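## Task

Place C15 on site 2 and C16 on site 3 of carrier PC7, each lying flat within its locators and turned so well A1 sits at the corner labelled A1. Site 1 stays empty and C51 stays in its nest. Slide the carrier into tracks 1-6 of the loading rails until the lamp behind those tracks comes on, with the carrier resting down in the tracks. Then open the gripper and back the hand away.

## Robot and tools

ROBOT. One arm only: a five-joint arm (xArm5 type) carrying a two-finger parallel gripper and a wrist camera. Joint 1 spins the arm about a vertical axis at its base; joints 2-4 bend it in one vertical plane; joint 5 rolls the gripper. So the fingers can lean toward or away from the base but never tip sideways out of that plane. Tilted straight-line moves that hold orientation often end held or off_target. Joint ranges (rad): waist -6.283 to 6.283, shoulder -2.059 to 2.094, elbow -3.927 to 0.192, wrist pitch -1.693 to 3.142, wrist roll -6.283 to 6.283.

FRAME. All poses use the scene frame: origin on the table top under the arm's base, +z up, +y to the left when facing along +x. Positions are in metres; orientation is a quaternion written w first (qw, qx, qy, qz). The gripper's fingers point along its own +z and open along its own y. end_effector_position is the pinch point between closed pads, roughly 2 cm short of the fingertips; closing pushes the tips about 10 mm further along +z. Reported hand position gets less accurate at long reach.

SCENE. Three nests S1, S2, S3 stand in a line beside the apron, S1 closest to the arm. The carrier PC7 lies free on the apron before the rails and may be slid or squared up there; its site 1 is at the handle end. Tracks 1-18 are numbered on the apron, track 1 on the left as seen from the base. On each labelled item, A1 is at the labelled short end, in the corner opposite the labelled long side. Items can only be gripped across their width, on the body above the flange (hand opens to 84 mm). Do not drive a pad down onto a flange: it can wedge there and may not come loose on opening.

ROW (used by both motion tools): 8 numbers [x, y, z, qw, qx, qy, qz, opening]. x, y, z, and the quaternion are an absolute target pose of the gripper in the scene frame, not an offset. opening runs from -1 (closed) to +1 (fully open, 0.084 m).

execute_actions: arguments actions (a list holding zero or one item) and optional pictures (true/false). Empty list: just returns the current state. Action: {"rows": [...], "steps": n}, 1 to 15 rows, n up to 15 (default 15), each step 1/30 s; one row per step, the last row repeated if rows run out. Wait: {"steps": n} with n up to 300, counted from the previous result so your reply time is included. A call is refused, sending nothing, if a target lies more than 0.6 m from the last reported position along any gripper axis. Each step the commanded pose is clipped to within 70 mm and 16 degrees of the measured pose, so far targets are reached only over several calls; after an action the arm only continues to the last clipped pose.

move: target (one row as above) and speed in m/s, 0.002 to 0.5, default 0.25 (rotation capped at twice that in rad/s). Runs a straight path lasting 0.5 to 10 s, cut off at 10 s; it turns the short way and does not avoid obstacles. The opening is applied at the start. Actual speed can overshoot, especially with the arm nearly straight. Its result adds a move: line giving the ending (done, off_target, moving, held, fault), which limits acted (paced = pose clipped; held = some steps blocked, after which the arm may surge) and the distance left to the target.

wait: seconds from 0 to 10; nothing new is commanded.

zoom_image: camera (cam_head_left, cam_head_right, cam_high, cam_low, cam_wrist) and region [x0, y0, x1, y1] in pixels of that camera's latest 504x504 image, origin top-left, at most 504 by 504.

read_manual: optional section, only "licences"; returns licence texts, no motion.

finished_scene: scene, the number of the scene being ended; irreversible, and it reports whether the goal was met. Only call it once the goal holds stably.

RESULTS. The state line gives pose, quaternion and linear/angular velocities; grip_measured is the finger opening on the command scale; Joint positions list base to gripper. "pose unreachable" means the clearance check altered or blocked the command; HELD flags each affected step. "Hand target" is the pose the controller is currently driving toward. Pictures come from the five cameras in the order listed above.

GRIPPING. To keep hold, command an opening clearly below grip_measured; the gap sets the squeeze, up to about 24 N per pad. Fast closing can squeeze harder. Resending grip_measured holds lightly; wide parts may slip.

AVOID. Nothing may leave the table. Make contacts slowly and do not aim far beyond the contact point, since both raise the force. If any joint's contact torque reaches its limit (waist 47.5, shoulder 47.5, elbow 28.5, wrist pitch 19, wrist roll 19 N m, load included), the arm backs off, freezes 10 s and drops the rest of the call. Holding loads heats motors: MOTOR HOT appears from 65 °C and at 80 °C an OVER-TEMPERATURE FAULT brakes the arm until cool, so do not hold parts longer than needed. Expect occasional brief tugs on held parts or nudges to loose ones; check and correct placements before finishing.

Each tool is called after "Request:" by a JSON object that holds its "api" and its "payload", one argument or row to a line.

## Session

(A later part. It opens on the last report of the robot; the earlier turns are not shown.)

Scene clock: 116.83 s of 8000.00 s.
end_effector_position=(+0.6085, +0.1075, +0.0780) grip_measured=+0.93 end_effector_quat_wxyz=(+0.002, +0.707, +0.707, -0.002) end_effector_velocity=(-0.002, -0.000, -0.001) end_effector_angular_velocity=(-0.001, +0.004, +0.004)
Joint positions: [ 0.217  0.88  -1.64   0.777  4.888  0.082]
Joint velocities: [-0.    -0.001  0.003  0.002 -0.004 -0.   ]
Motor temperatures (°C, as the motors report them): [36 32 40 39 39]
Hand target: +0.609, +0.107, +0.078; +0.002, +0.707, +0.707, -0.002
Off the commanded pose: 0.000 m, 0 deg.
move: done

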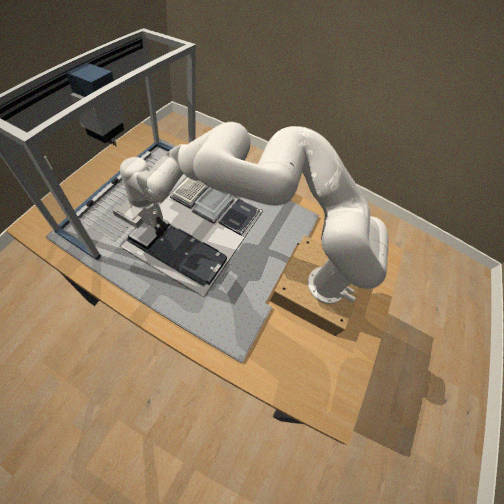

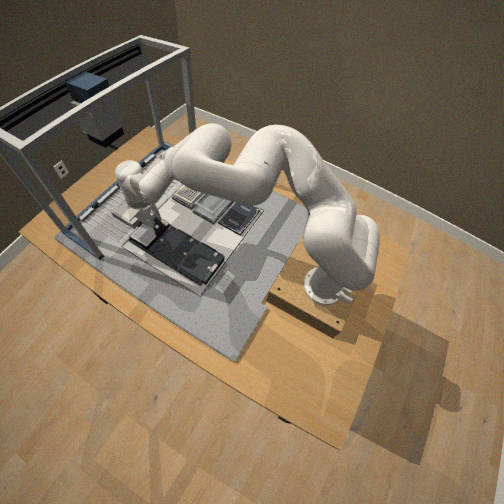

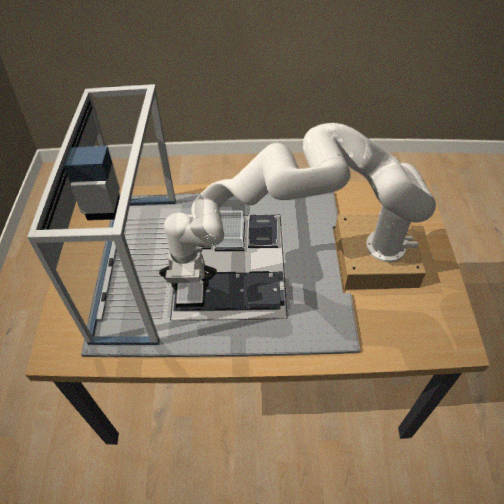

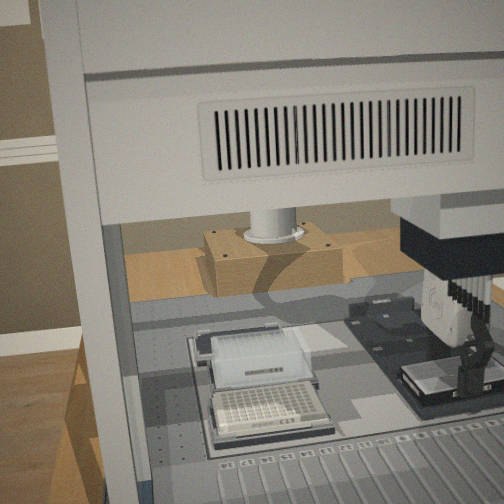

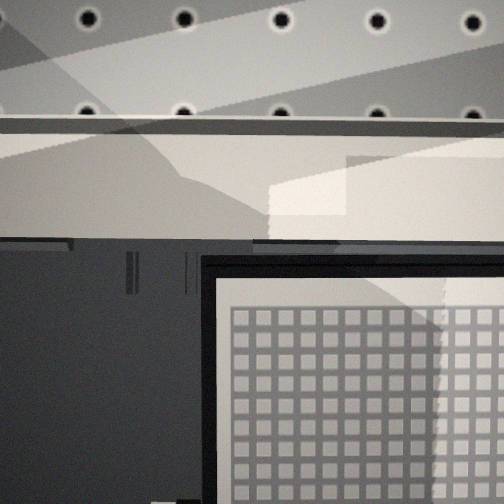

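Request:
{"api": "move", "payload": {
  "target": [0.608,0.1085,0.075,0,0.7102,0.704,0,0.5],
  "speed": 0.01
}}

Request:
{"api": "move", "payload": {
  "target": [0.608,0.1085,0.0695,0,0.7102,0.704,0,0.5],
  "speed": 0.008
}}

Scene clock: 121.80 s of 8000.00 s.
end_effector_position=(+0.6080, +0.1085, +0.0750) grip_measured=+0.93 end_effector_quat_wxyz=(+0.002, +0.710, +0.704, -0.002) end_effector_velocity=(+0.000, +0.000, -0.000) end_effector_angular_velocity=(+0.000, -0.001, -0.003)
Joint positions: [ 0.219  0.885 -1.639  0.771  4.898  0.082]
Joint velocities: [ 0.     0.     0.    -0.002  0.003 -0.   ]
Motor temperatures (°C, as the motors report them): [36 32 40 39 39]
Hand target: +0.608, +0.108, +0.075; +0.002, +0.710, +0.704, -0.002
Off the commanded pose: 0.000 m, 0 deg.
After step 90, 1.23 s passed at rest.
move: done

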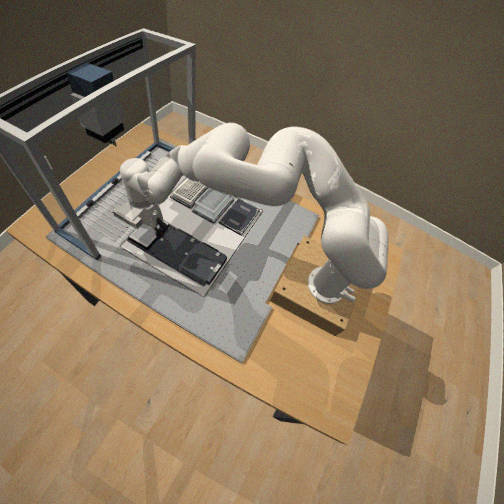

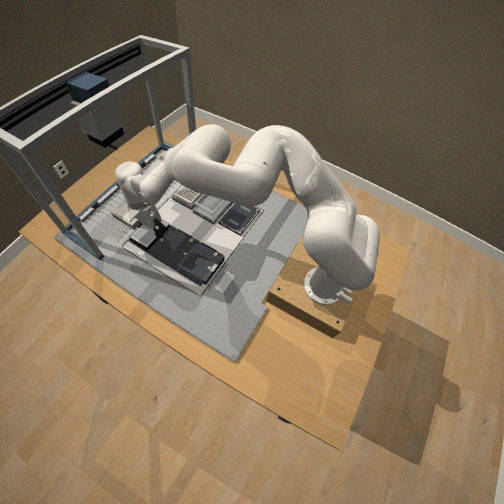

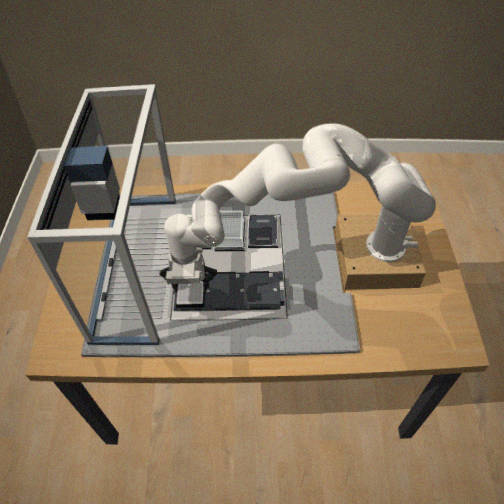

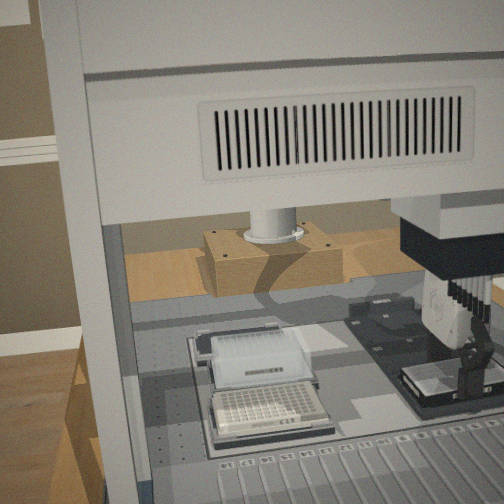

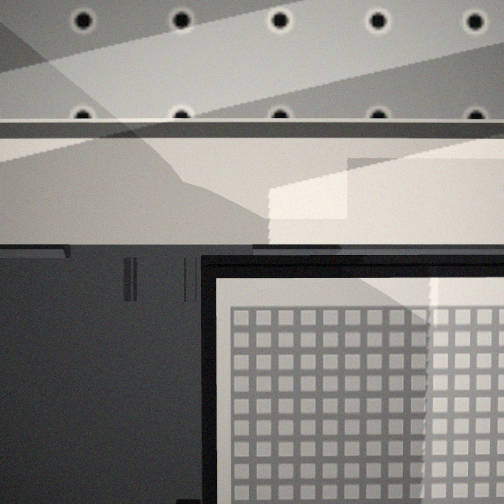

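Scene clock: 122.70 s of 8000.00 s.
end_effector_position=(+0.6081, +0.1084, +0.0699) grip_measured=+0.93 end_effector_quat_wxyz=(+0.002, +0.710, +0.704, -0.002) end_effector_velocity=(-0.000, +0.000, -0.001) end_effector_angular_velocity=(+0.000, -0.000, -0.001)
Joint positions: [ 0.219  0.896 -1.643  0.763  4.898  0.082]
Joint velocities: [ 0.     0.002 -0.    -0.002  0.001  0.   ]
Motor temperatures (°C, as the motors report them): [36 32 40 39 39]
Hand target: +0.608, +0.108, +0.070; +0.002, +0.710, +0.704, -0.002
Off the commanded pose: 0.000 m, 0 deg.
move: done

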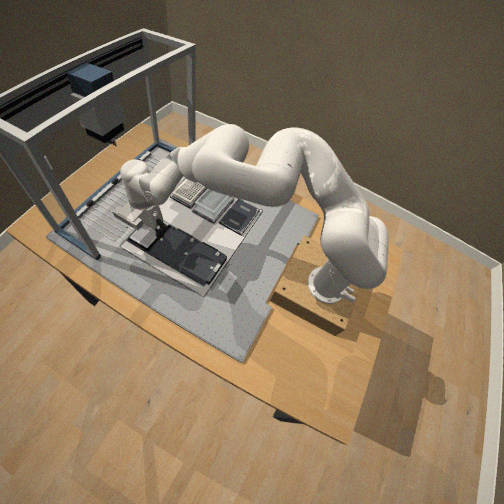

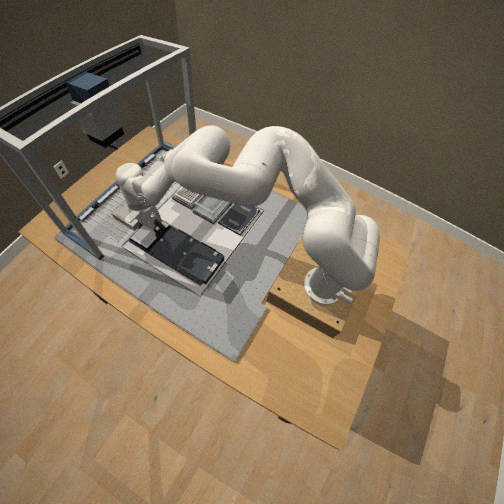

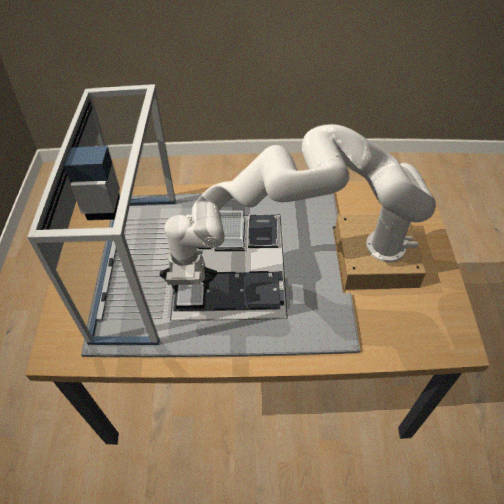

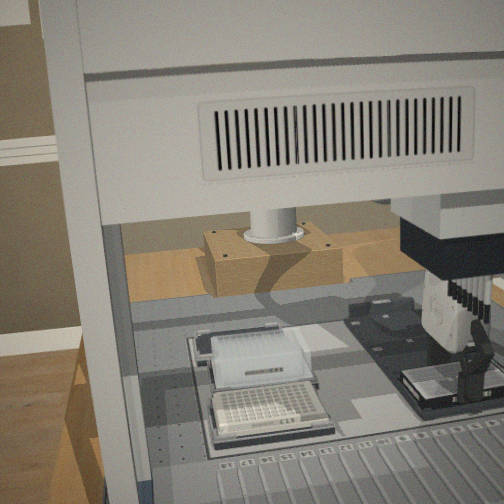

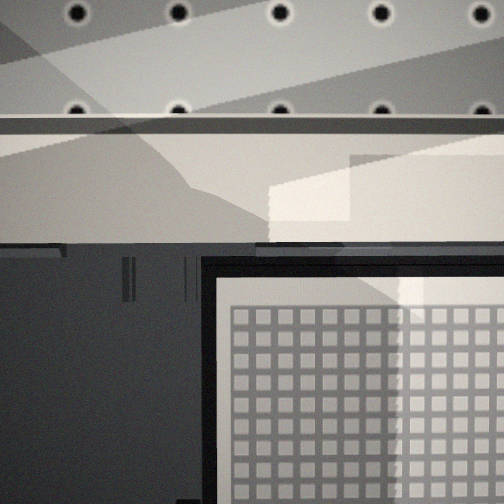

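Aligned. Lower a little more, release, lift.

Request:
{"api": "move", "payload": {
  "target": [0.608,0.1085,0.0675,0,0.7102,0.704,0,0.5],
  "speed": 0.005
}}

Request:
{"api": "move", "payload": {
  "target": [0.608,0.1085,0.068,0,0.7102,0.704,0,1]
}}

Request:
{"api": "move", "payload": {
  "target": [0.608,0.1085,0.12,0,0.7102,0.704,0,1],
  "speed": 0.05
}}

Request:
{"api": "move", "payload": {
  "target": [0.6027,-0.137,0.12,0,0.712,0.702,0,1],
  "speed": 0.3
}}

Scene clock: 126.57 s of 8000.00 s.
end_effector_position=(+0.6086, +0.1087, +0.0686) grip_measured=+0.94 end_effector_quat_wxyz=(+0.003, +0.710, +0.704, -0.001) end_effector_velocity=(+0.003, +0.001, -0.002) end_effector_angular_velocity=(+0.002, -0.009, +0.000)
Joint positions: [ 0.219  0.9   -1.645  0.76   4.898  0.082]
Joint velocities: [ 0.001  0.01  -0.007 -0.012  0.001  0.001]
Motor temperatures (°C, as the motors report them): [36 32 40 39 39]
Hand target: +0.608, +0.108, +0.068; +0.002, +0.710, +0.704, -0.002
Off the commanded pose: 0.001 m, 0 deg.
After step 90, 0.10 s passed at rest.
move: done

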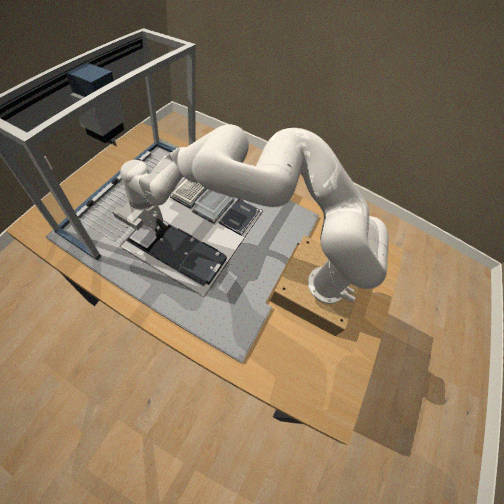

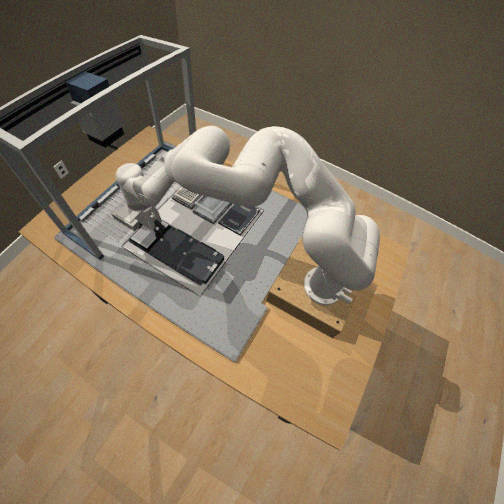

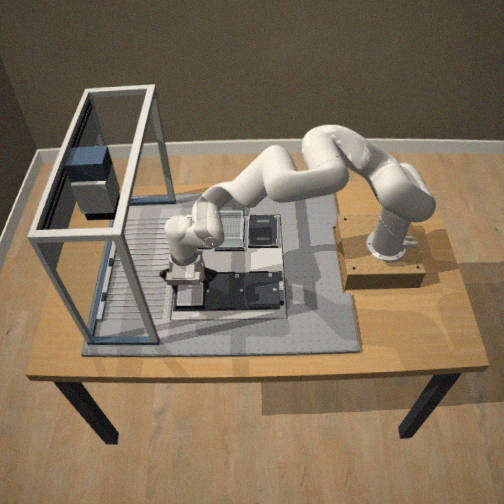

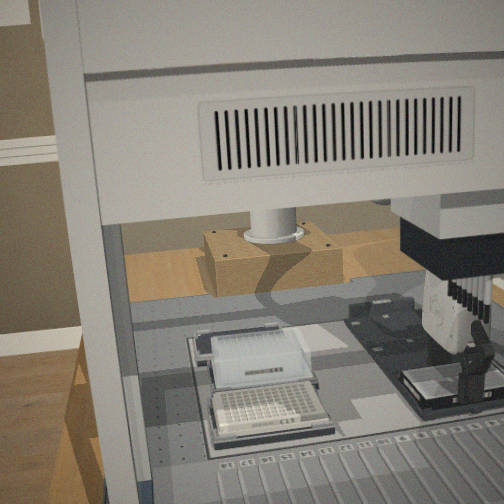

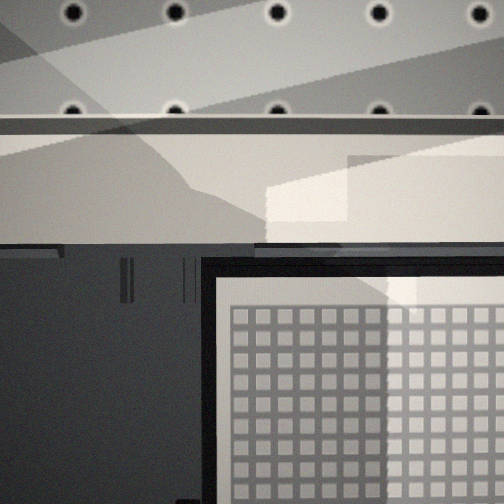

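Scene clock: 127.27 s of 8000.00 s.
end_effector_position=(+0.6079, +0.1085, +0.0678) grip_measured=+1.00 end_effector_quat_wxyz=(+0.002, +0.710, +0.704, -0.002) end_effector_velocity=(+0.000, -0.000, +0.001) end_effector_angular_velocity=(-0.000, +0.000, -0.001)
Joint positions: [ 0.219  0.9   -1.643  0.76   4.898  0.084]
Joint velocities: [-0.    -0.002  0.     0.002  0.001  0.   ]
Motor temperatures (°C, as the motors report them): [36 32 40 39 39]
Hand target: +0.608, +0.108, +0.068; +0.002, +0.710, +0.704, -0.002
Off the commanded pose: 0.000 m, 0 deg.
move: done

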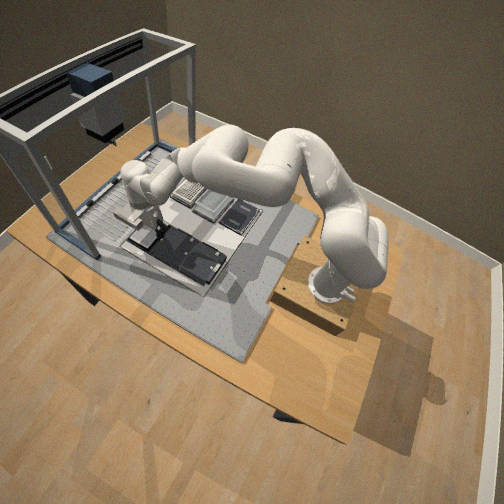

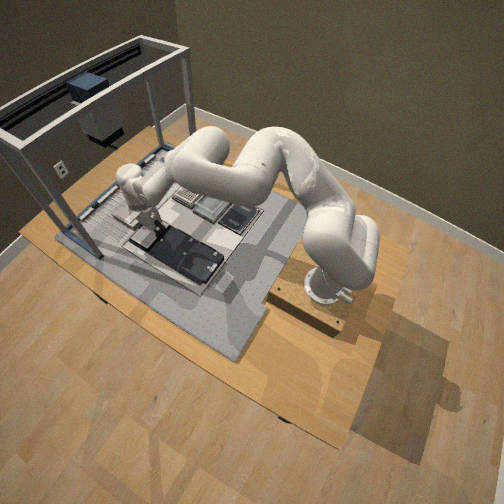

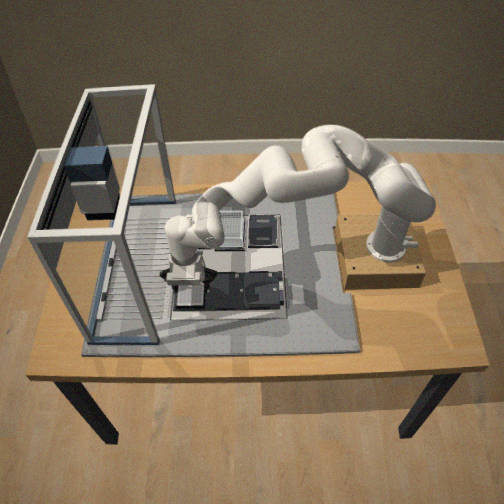

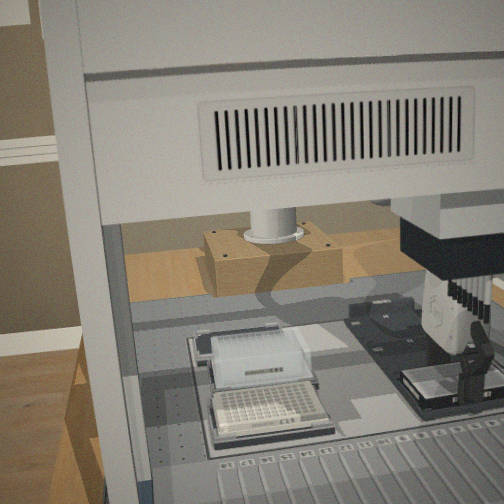

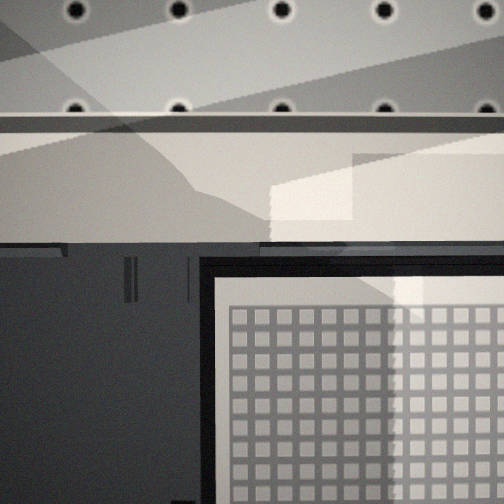

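Scene clock: 128.63 s of 8000.00 s.
end_effector_position=(+0.6078, +0.1085, +0.1196) grip_measured=+1.00 end_effector_quat_wxyz=(+0.002, +0.710, +0.704, -0.002) end_effector_velocity=(-0.001, -0.000, -0.001) end_effector_angular_velocity=(-0.001, +0.004, +0.001)
Joint positions: [ 0.219  0.796 -1.626  0.847  4.898  0.084]
Joint velocities: [ 0.     0.     0.002  0.002 -0.001 -0.   ]
Motor temperatures (°C, as the motors report them): [36 32 40 39 39]
Hand target: +0.608, +0.109, +0.120; +0.002, +0.710, +0.704, -0.002
Off the commanded pose: 0.000 m, 0 deg.
move: done

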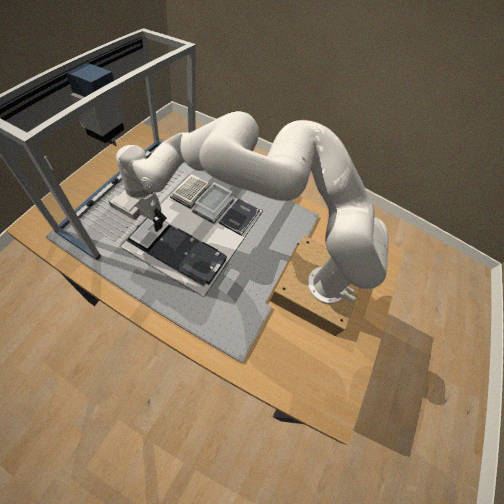

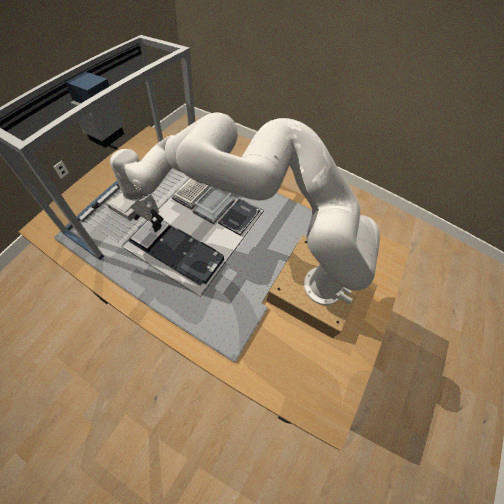

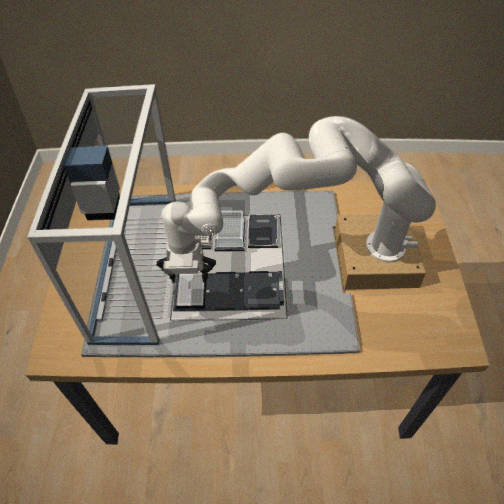

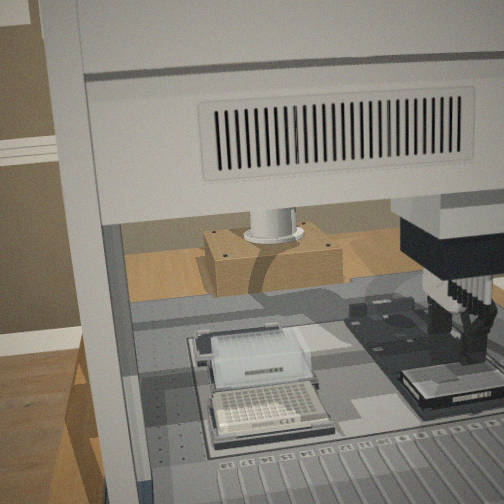

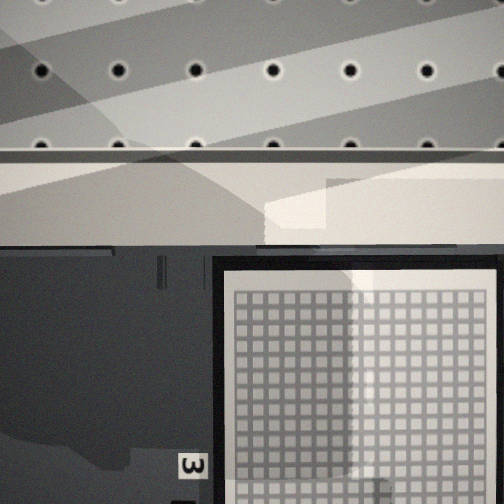

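Scene clock: 129.97 s of 8000.00 s.
end_effector_position=(+0.6024, -0.1358, +0.1200) grip_measured=+1.00 end_effector_quat_wxyz=(-0.000, +0.712, +0.703, +0.000) end_effector_velocity=(+0.000, -0.005, +0.001) end_effector_angular_velocity=(+0.000, +0.000, -0.005)
Joint positions: [-0.179  0.797 -1.628  0.848  4.504  0.084]
Joint velocities: [-0.008  0.003 -0.007  0.004 -0.003  0.   ]
Motor temperatures (°C, as the motors report them): [36 32 40 39 39]
Hand target: +0.602, -0.137, +0.120; -0.000, +0.712, +0.702, +0.000
Off the commanded pose: 0.001 m, 0 deg.
move: done

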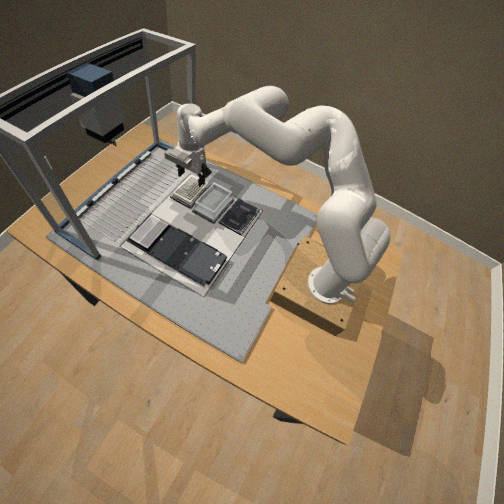

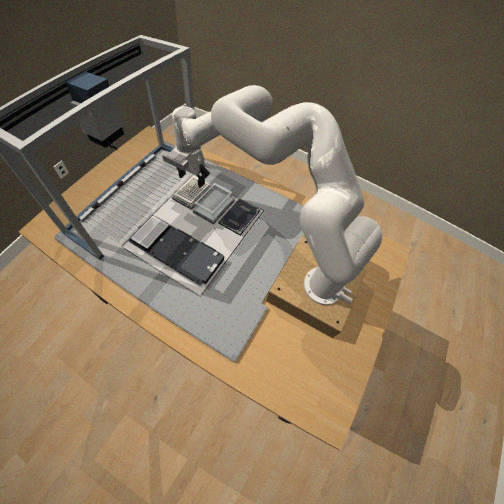

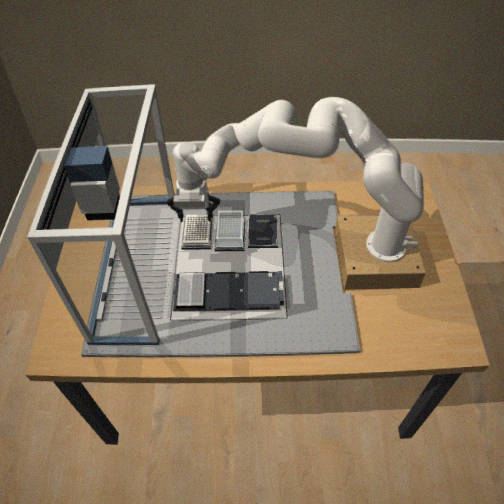

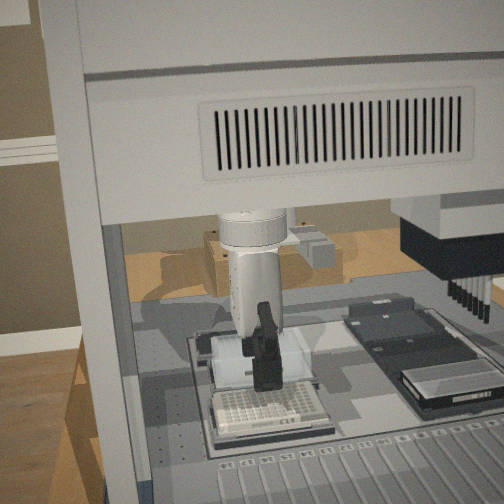

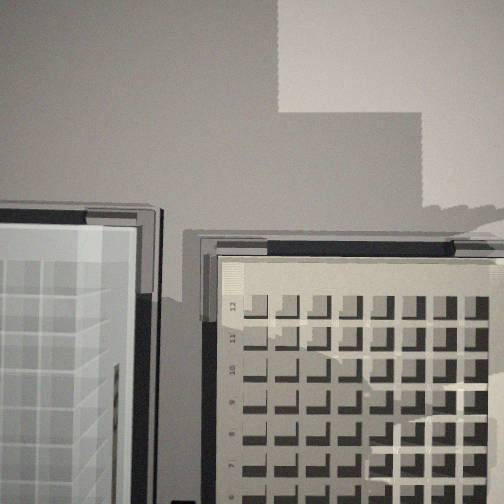

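Request:
{"api": "move", "payload": {
  "target": [0.6025,-0.137,0.068,0,0.712,0.702,0,1],
  "speed": 0.04
}}

Request:
{"api": "move", "payload": {
  "target": [0.6025,-0.137,0.068,0,0.712,0.702,0,0.5]
}}

Request:
{"api": "move", "payload": {
  "target": [0.6025,-0.137,0.13,0,0.7102,0.704,0,0.5],
  "speed": 0.1
}}

Request:
{"api": "move", "payload": {
  "target": [0.503,0.108,0.12,0,0.7102,0.704,0,0.5],
  "speed": 0.2
}}

Request:
{"api": "move", "payload": {
  "target": [0.506,0.108,0.078,0,0.7102,0.704,0,0.5],
  "speed": 0.04
}}

Scene clock: 137.33 s of 8000.00 s.
end_effector_position=(+0.6028, -0.1371, +0.0687) grip_measured=+1.00 end_effector_quat_wxyz=(+0.000, +0.712, +0.702, +0.001) end_effector_velocity=(+0.000, -0.000, -0.000) end_effector_angular_velocity=(-0.000, -0.001, +0.000)
Joint positions: [-0.181  0.901 -1.647  0.762  4.503  0.084]
Joint velocities: [-0.     0.002 -0.002 -0.    -0.    -0.   ]
Motor temperatures (°C, as the motors report them): [36 32 40 39 39]
Hand target: +0.602, -0.137, +0.068; -0.000, +0.712, +0.702, +0.001
Off the commanded pose: 0.001 m, 0 deg.
After step 90, 2.77 s passed at rest.
move: done

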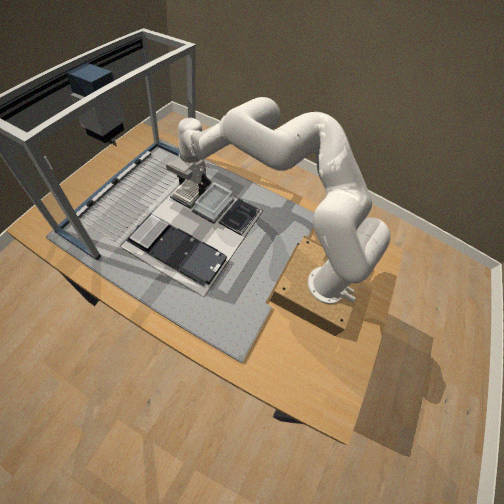

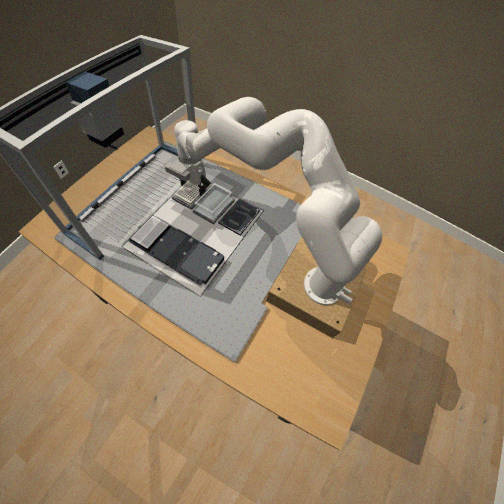

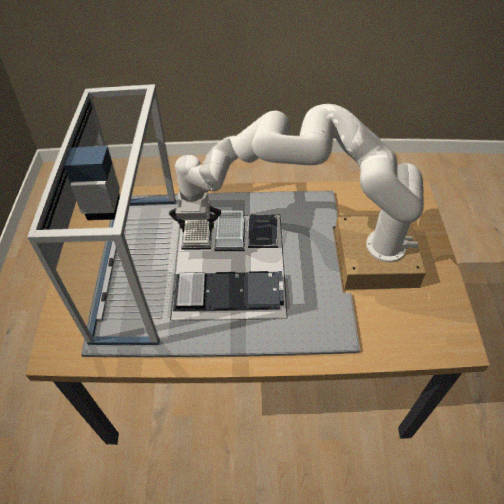

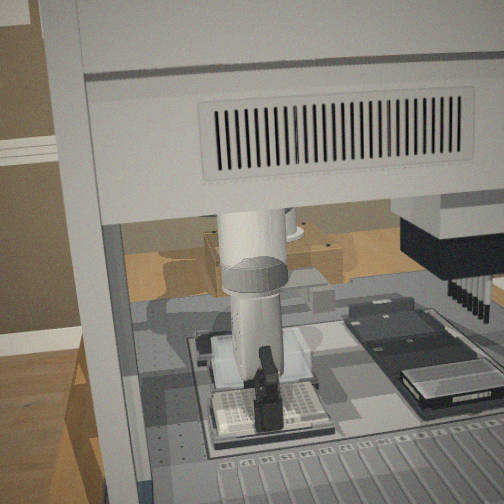

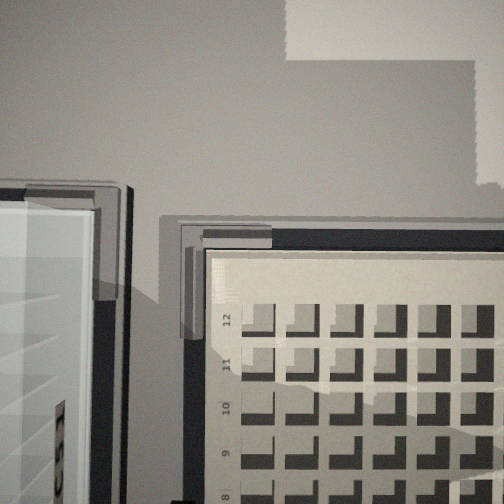

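Scene clock: 138.03 s of 8000.00 s.
end_effector_position=(+0.6031, -0.1371, +0.0689) grip_measured=+0.94 end_effector_quat_wxyz=(+0.000, +0.712, +0.702, +0.001) end_effector_velocity=(+0.000, -0.000, -0.000) end_effector_angular_velocity=(-0.000, -0.001, -0.000)
Joint positions: [-0.181  0.901 -1.647  0.762  4.503  0.082]
Joint velocities: [-0.     0.001 -0.    -0.001 -0.     0.   ]
Motor temperatures (°C, as the motors report them): [36 32 40 39 39]
Hand target: +0.602, -0.137, +0.068; -0.000, +0.712, +0.702, +0.001
Off the commanded pose: 0.001 m, 0 deg.
move: done

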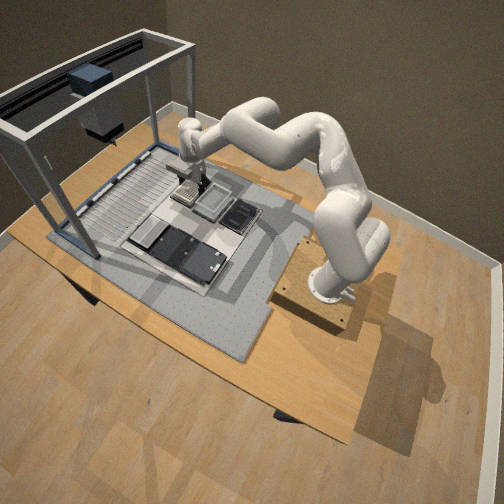

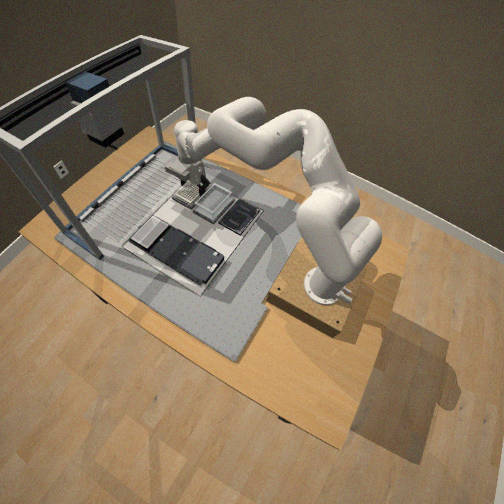

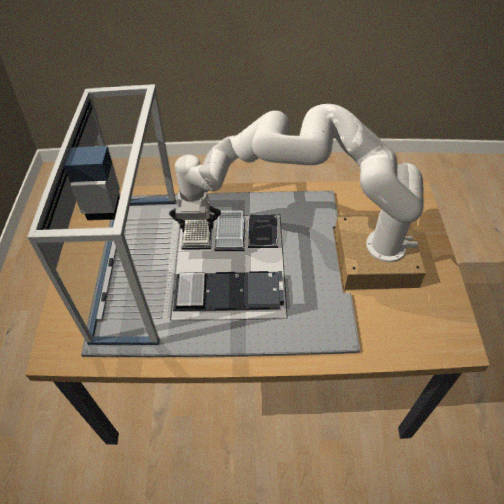

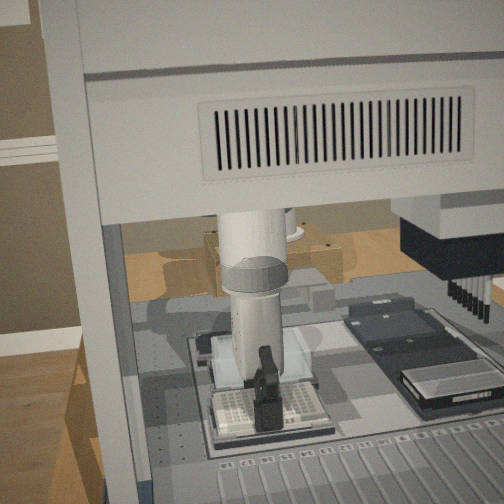

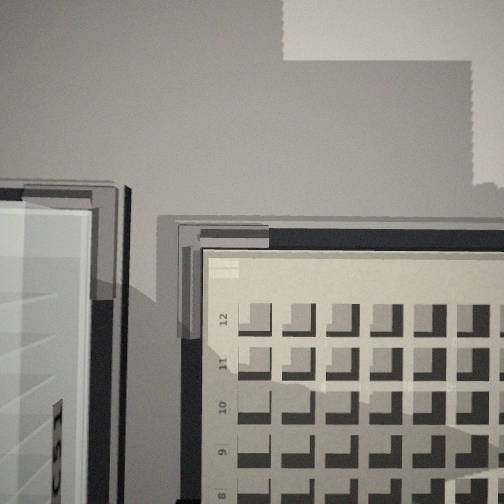

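Scene clock: 139.03 s of 8000.00 s.
end_effector_position=(+0.6021, -0.1369, +0.1292) grip_measured=+0.94 end_effector_quat_wxyz=(-0.001, +0.710, +0.704, +0.000) end_effector_velocity=(+0.000, -0.000, +0.002) end_effector_angular_velocity=(-0.000, -0.001, +0.000)
Joint positions: [-0.181  0.781 -1.629  0.867  4.498  0.082]
Joint velocities: [ 0.    -0.002 -0.001  0.003 -0.     0.   ]
Motor temperatures (°C, as the motors report them): [36 32 40 39 39]
Hand target: +0.603, -0.137, +0.130; -0.000, +0.710, +0.704, +0.001
Off the commanded pose: 0.001 m, 0 deg.
move: done

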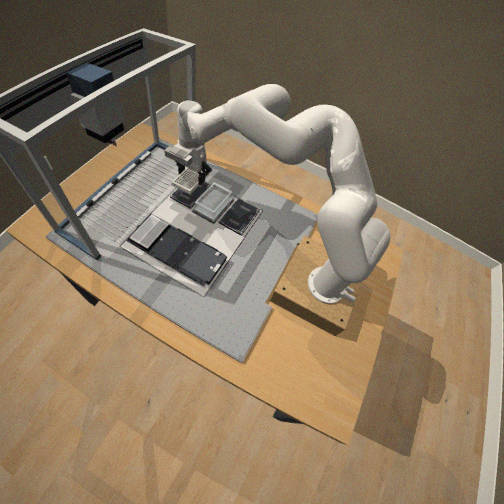

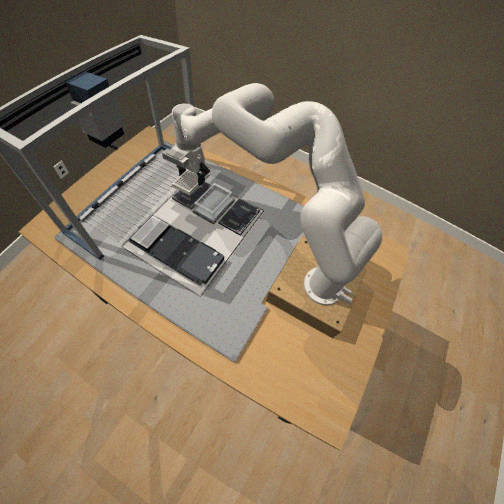

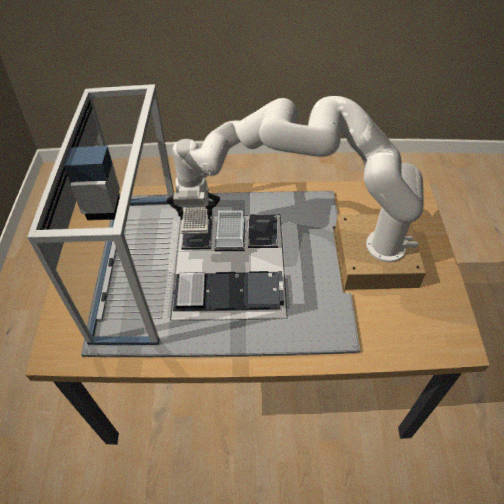

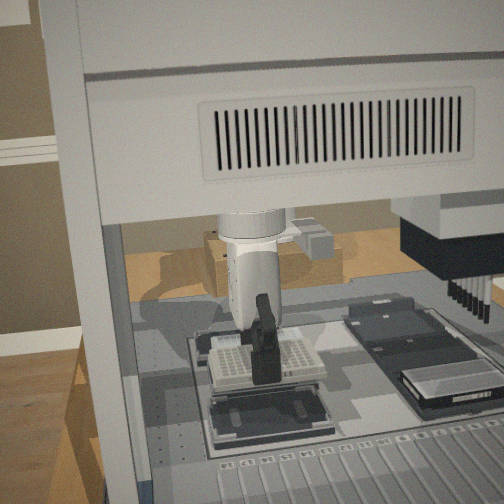

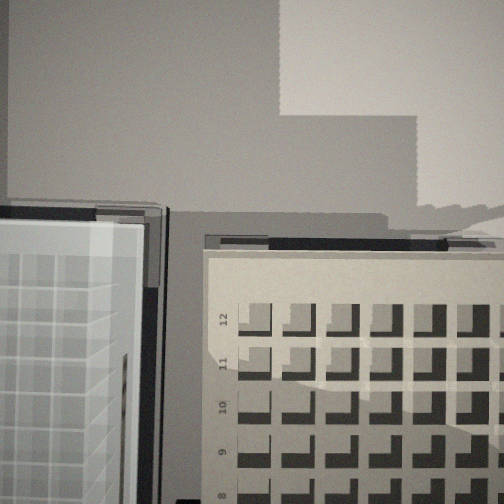

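Scene clock: 140.83 s of 8000.00 s.
end_effector_position=(+0.5036, +0.1074, +0.1201) grip_measured=+0.94 end_effector_quat_wxyz=(+0.003, +0.710, +0.704, -0.002) end_effector_velocity=(-0.000, +0.002, +0.000) end_effector_angular_velocity=(+0.000, -0.002, +0.001)
Joint positions: [ 0.252  0.497 -1.11   0.63   4.932  0.082]
Joint velocities: [ 0.005 -0.001  0.001 -0.003  0.004 -0.   ]
Motor temperatures (°C, as the motors report them): [36 32 40 39 39]
Hand target: +0.503, +0.108, +0.120; +0.003, +0.710, +0.704, -0.002
Off the commanded pose: 0.001 m, 0 deg.
move: done

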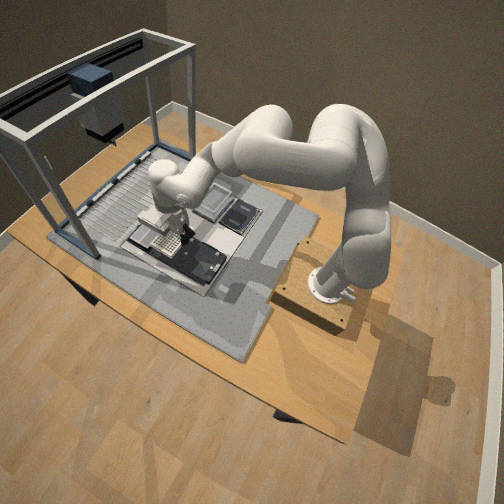

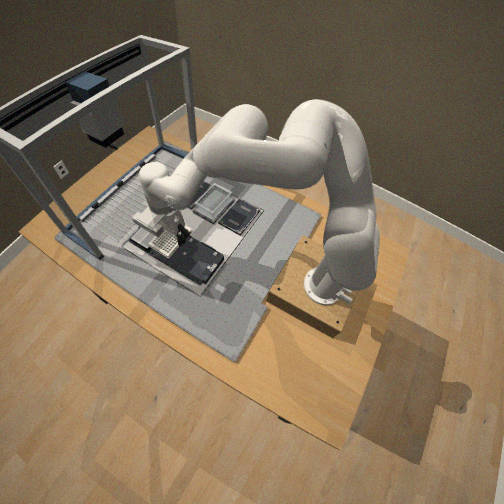

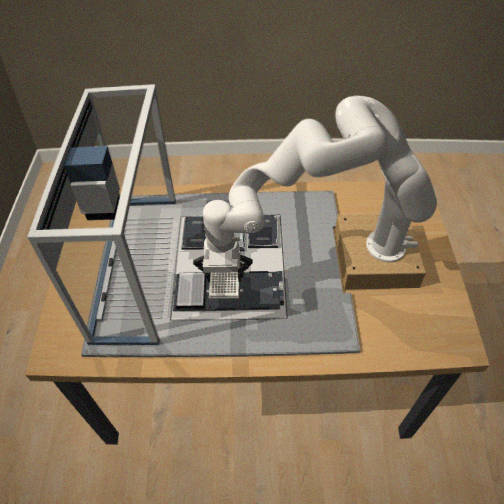

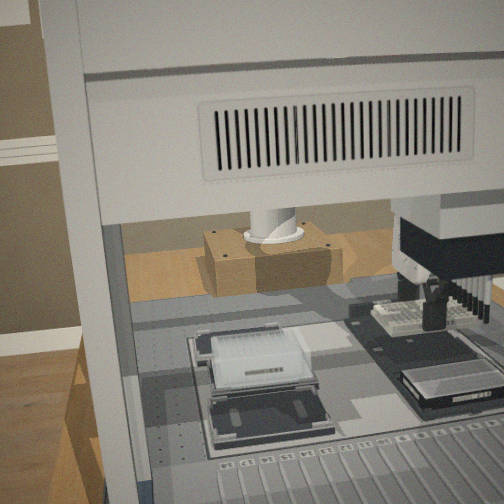

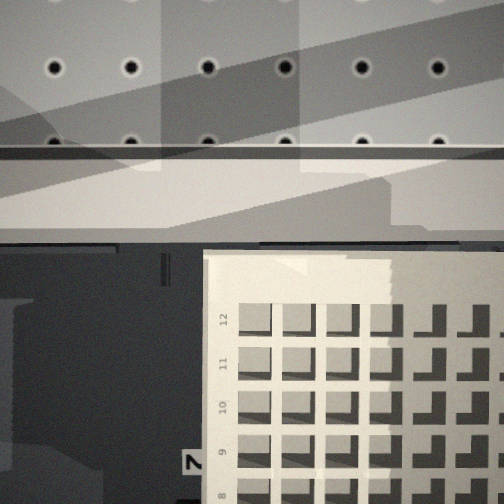

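Scene clock: 142.23 s of 8000.00 s.
end_effector_position=(+0.5061, +0.1080, +0.0782) grip_measured=+0.94 end_effector_quat_wxyz=(+0.003, +0.710, +0.704, -0.002) end_effector_velocity=(+0.001, +0.000, +0.000) end_effector_angular_velocity=(+0.000, -0.002, -0.000)
Joint positions: [ 0.253  0.603 -1.131  0.544  4.932  0.082]
Joint velocities: [-0.     0.001 -0.003 -0.001  0.     0.   ]
Motor temperatures (°C, as the motors report them): [36 32 40 39 39]
Hand target: +0.506, +0.108, +0.078; +0.003, +0.710, +0.704, -0.002
Off the commanded pose: 0.000 m, 0 deg.
move: done

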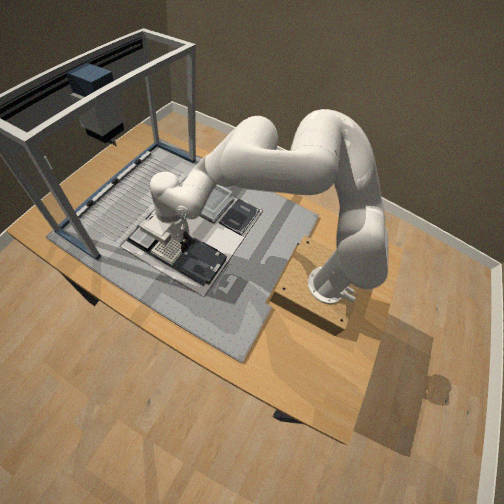

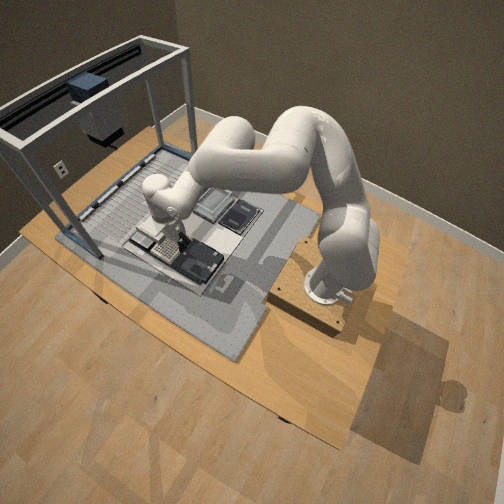

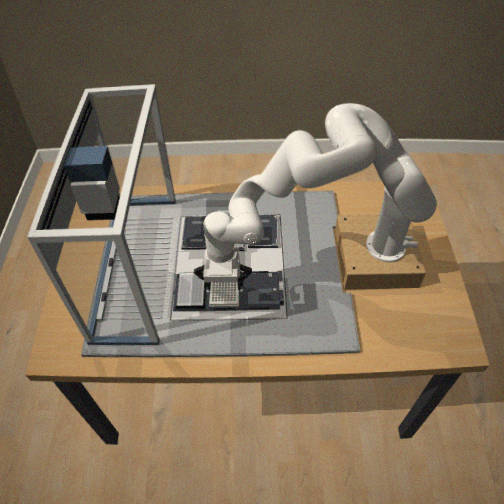

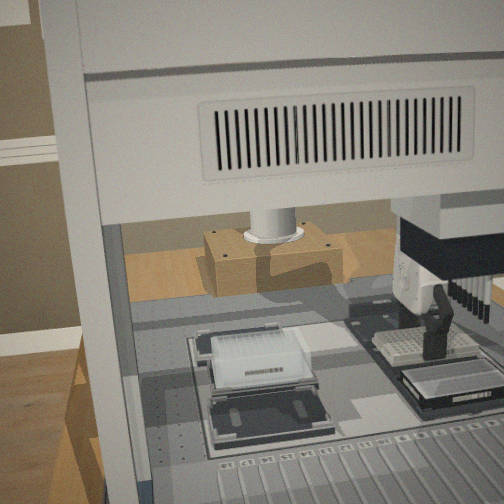

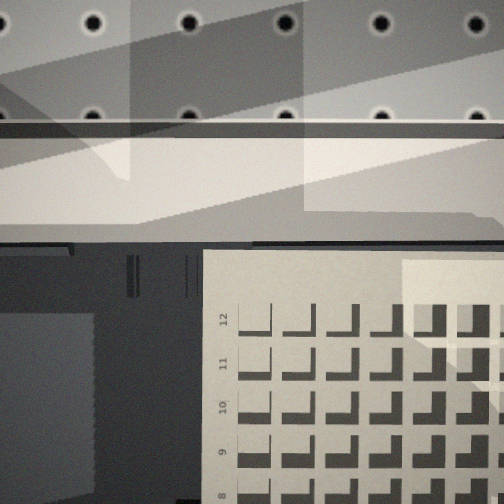

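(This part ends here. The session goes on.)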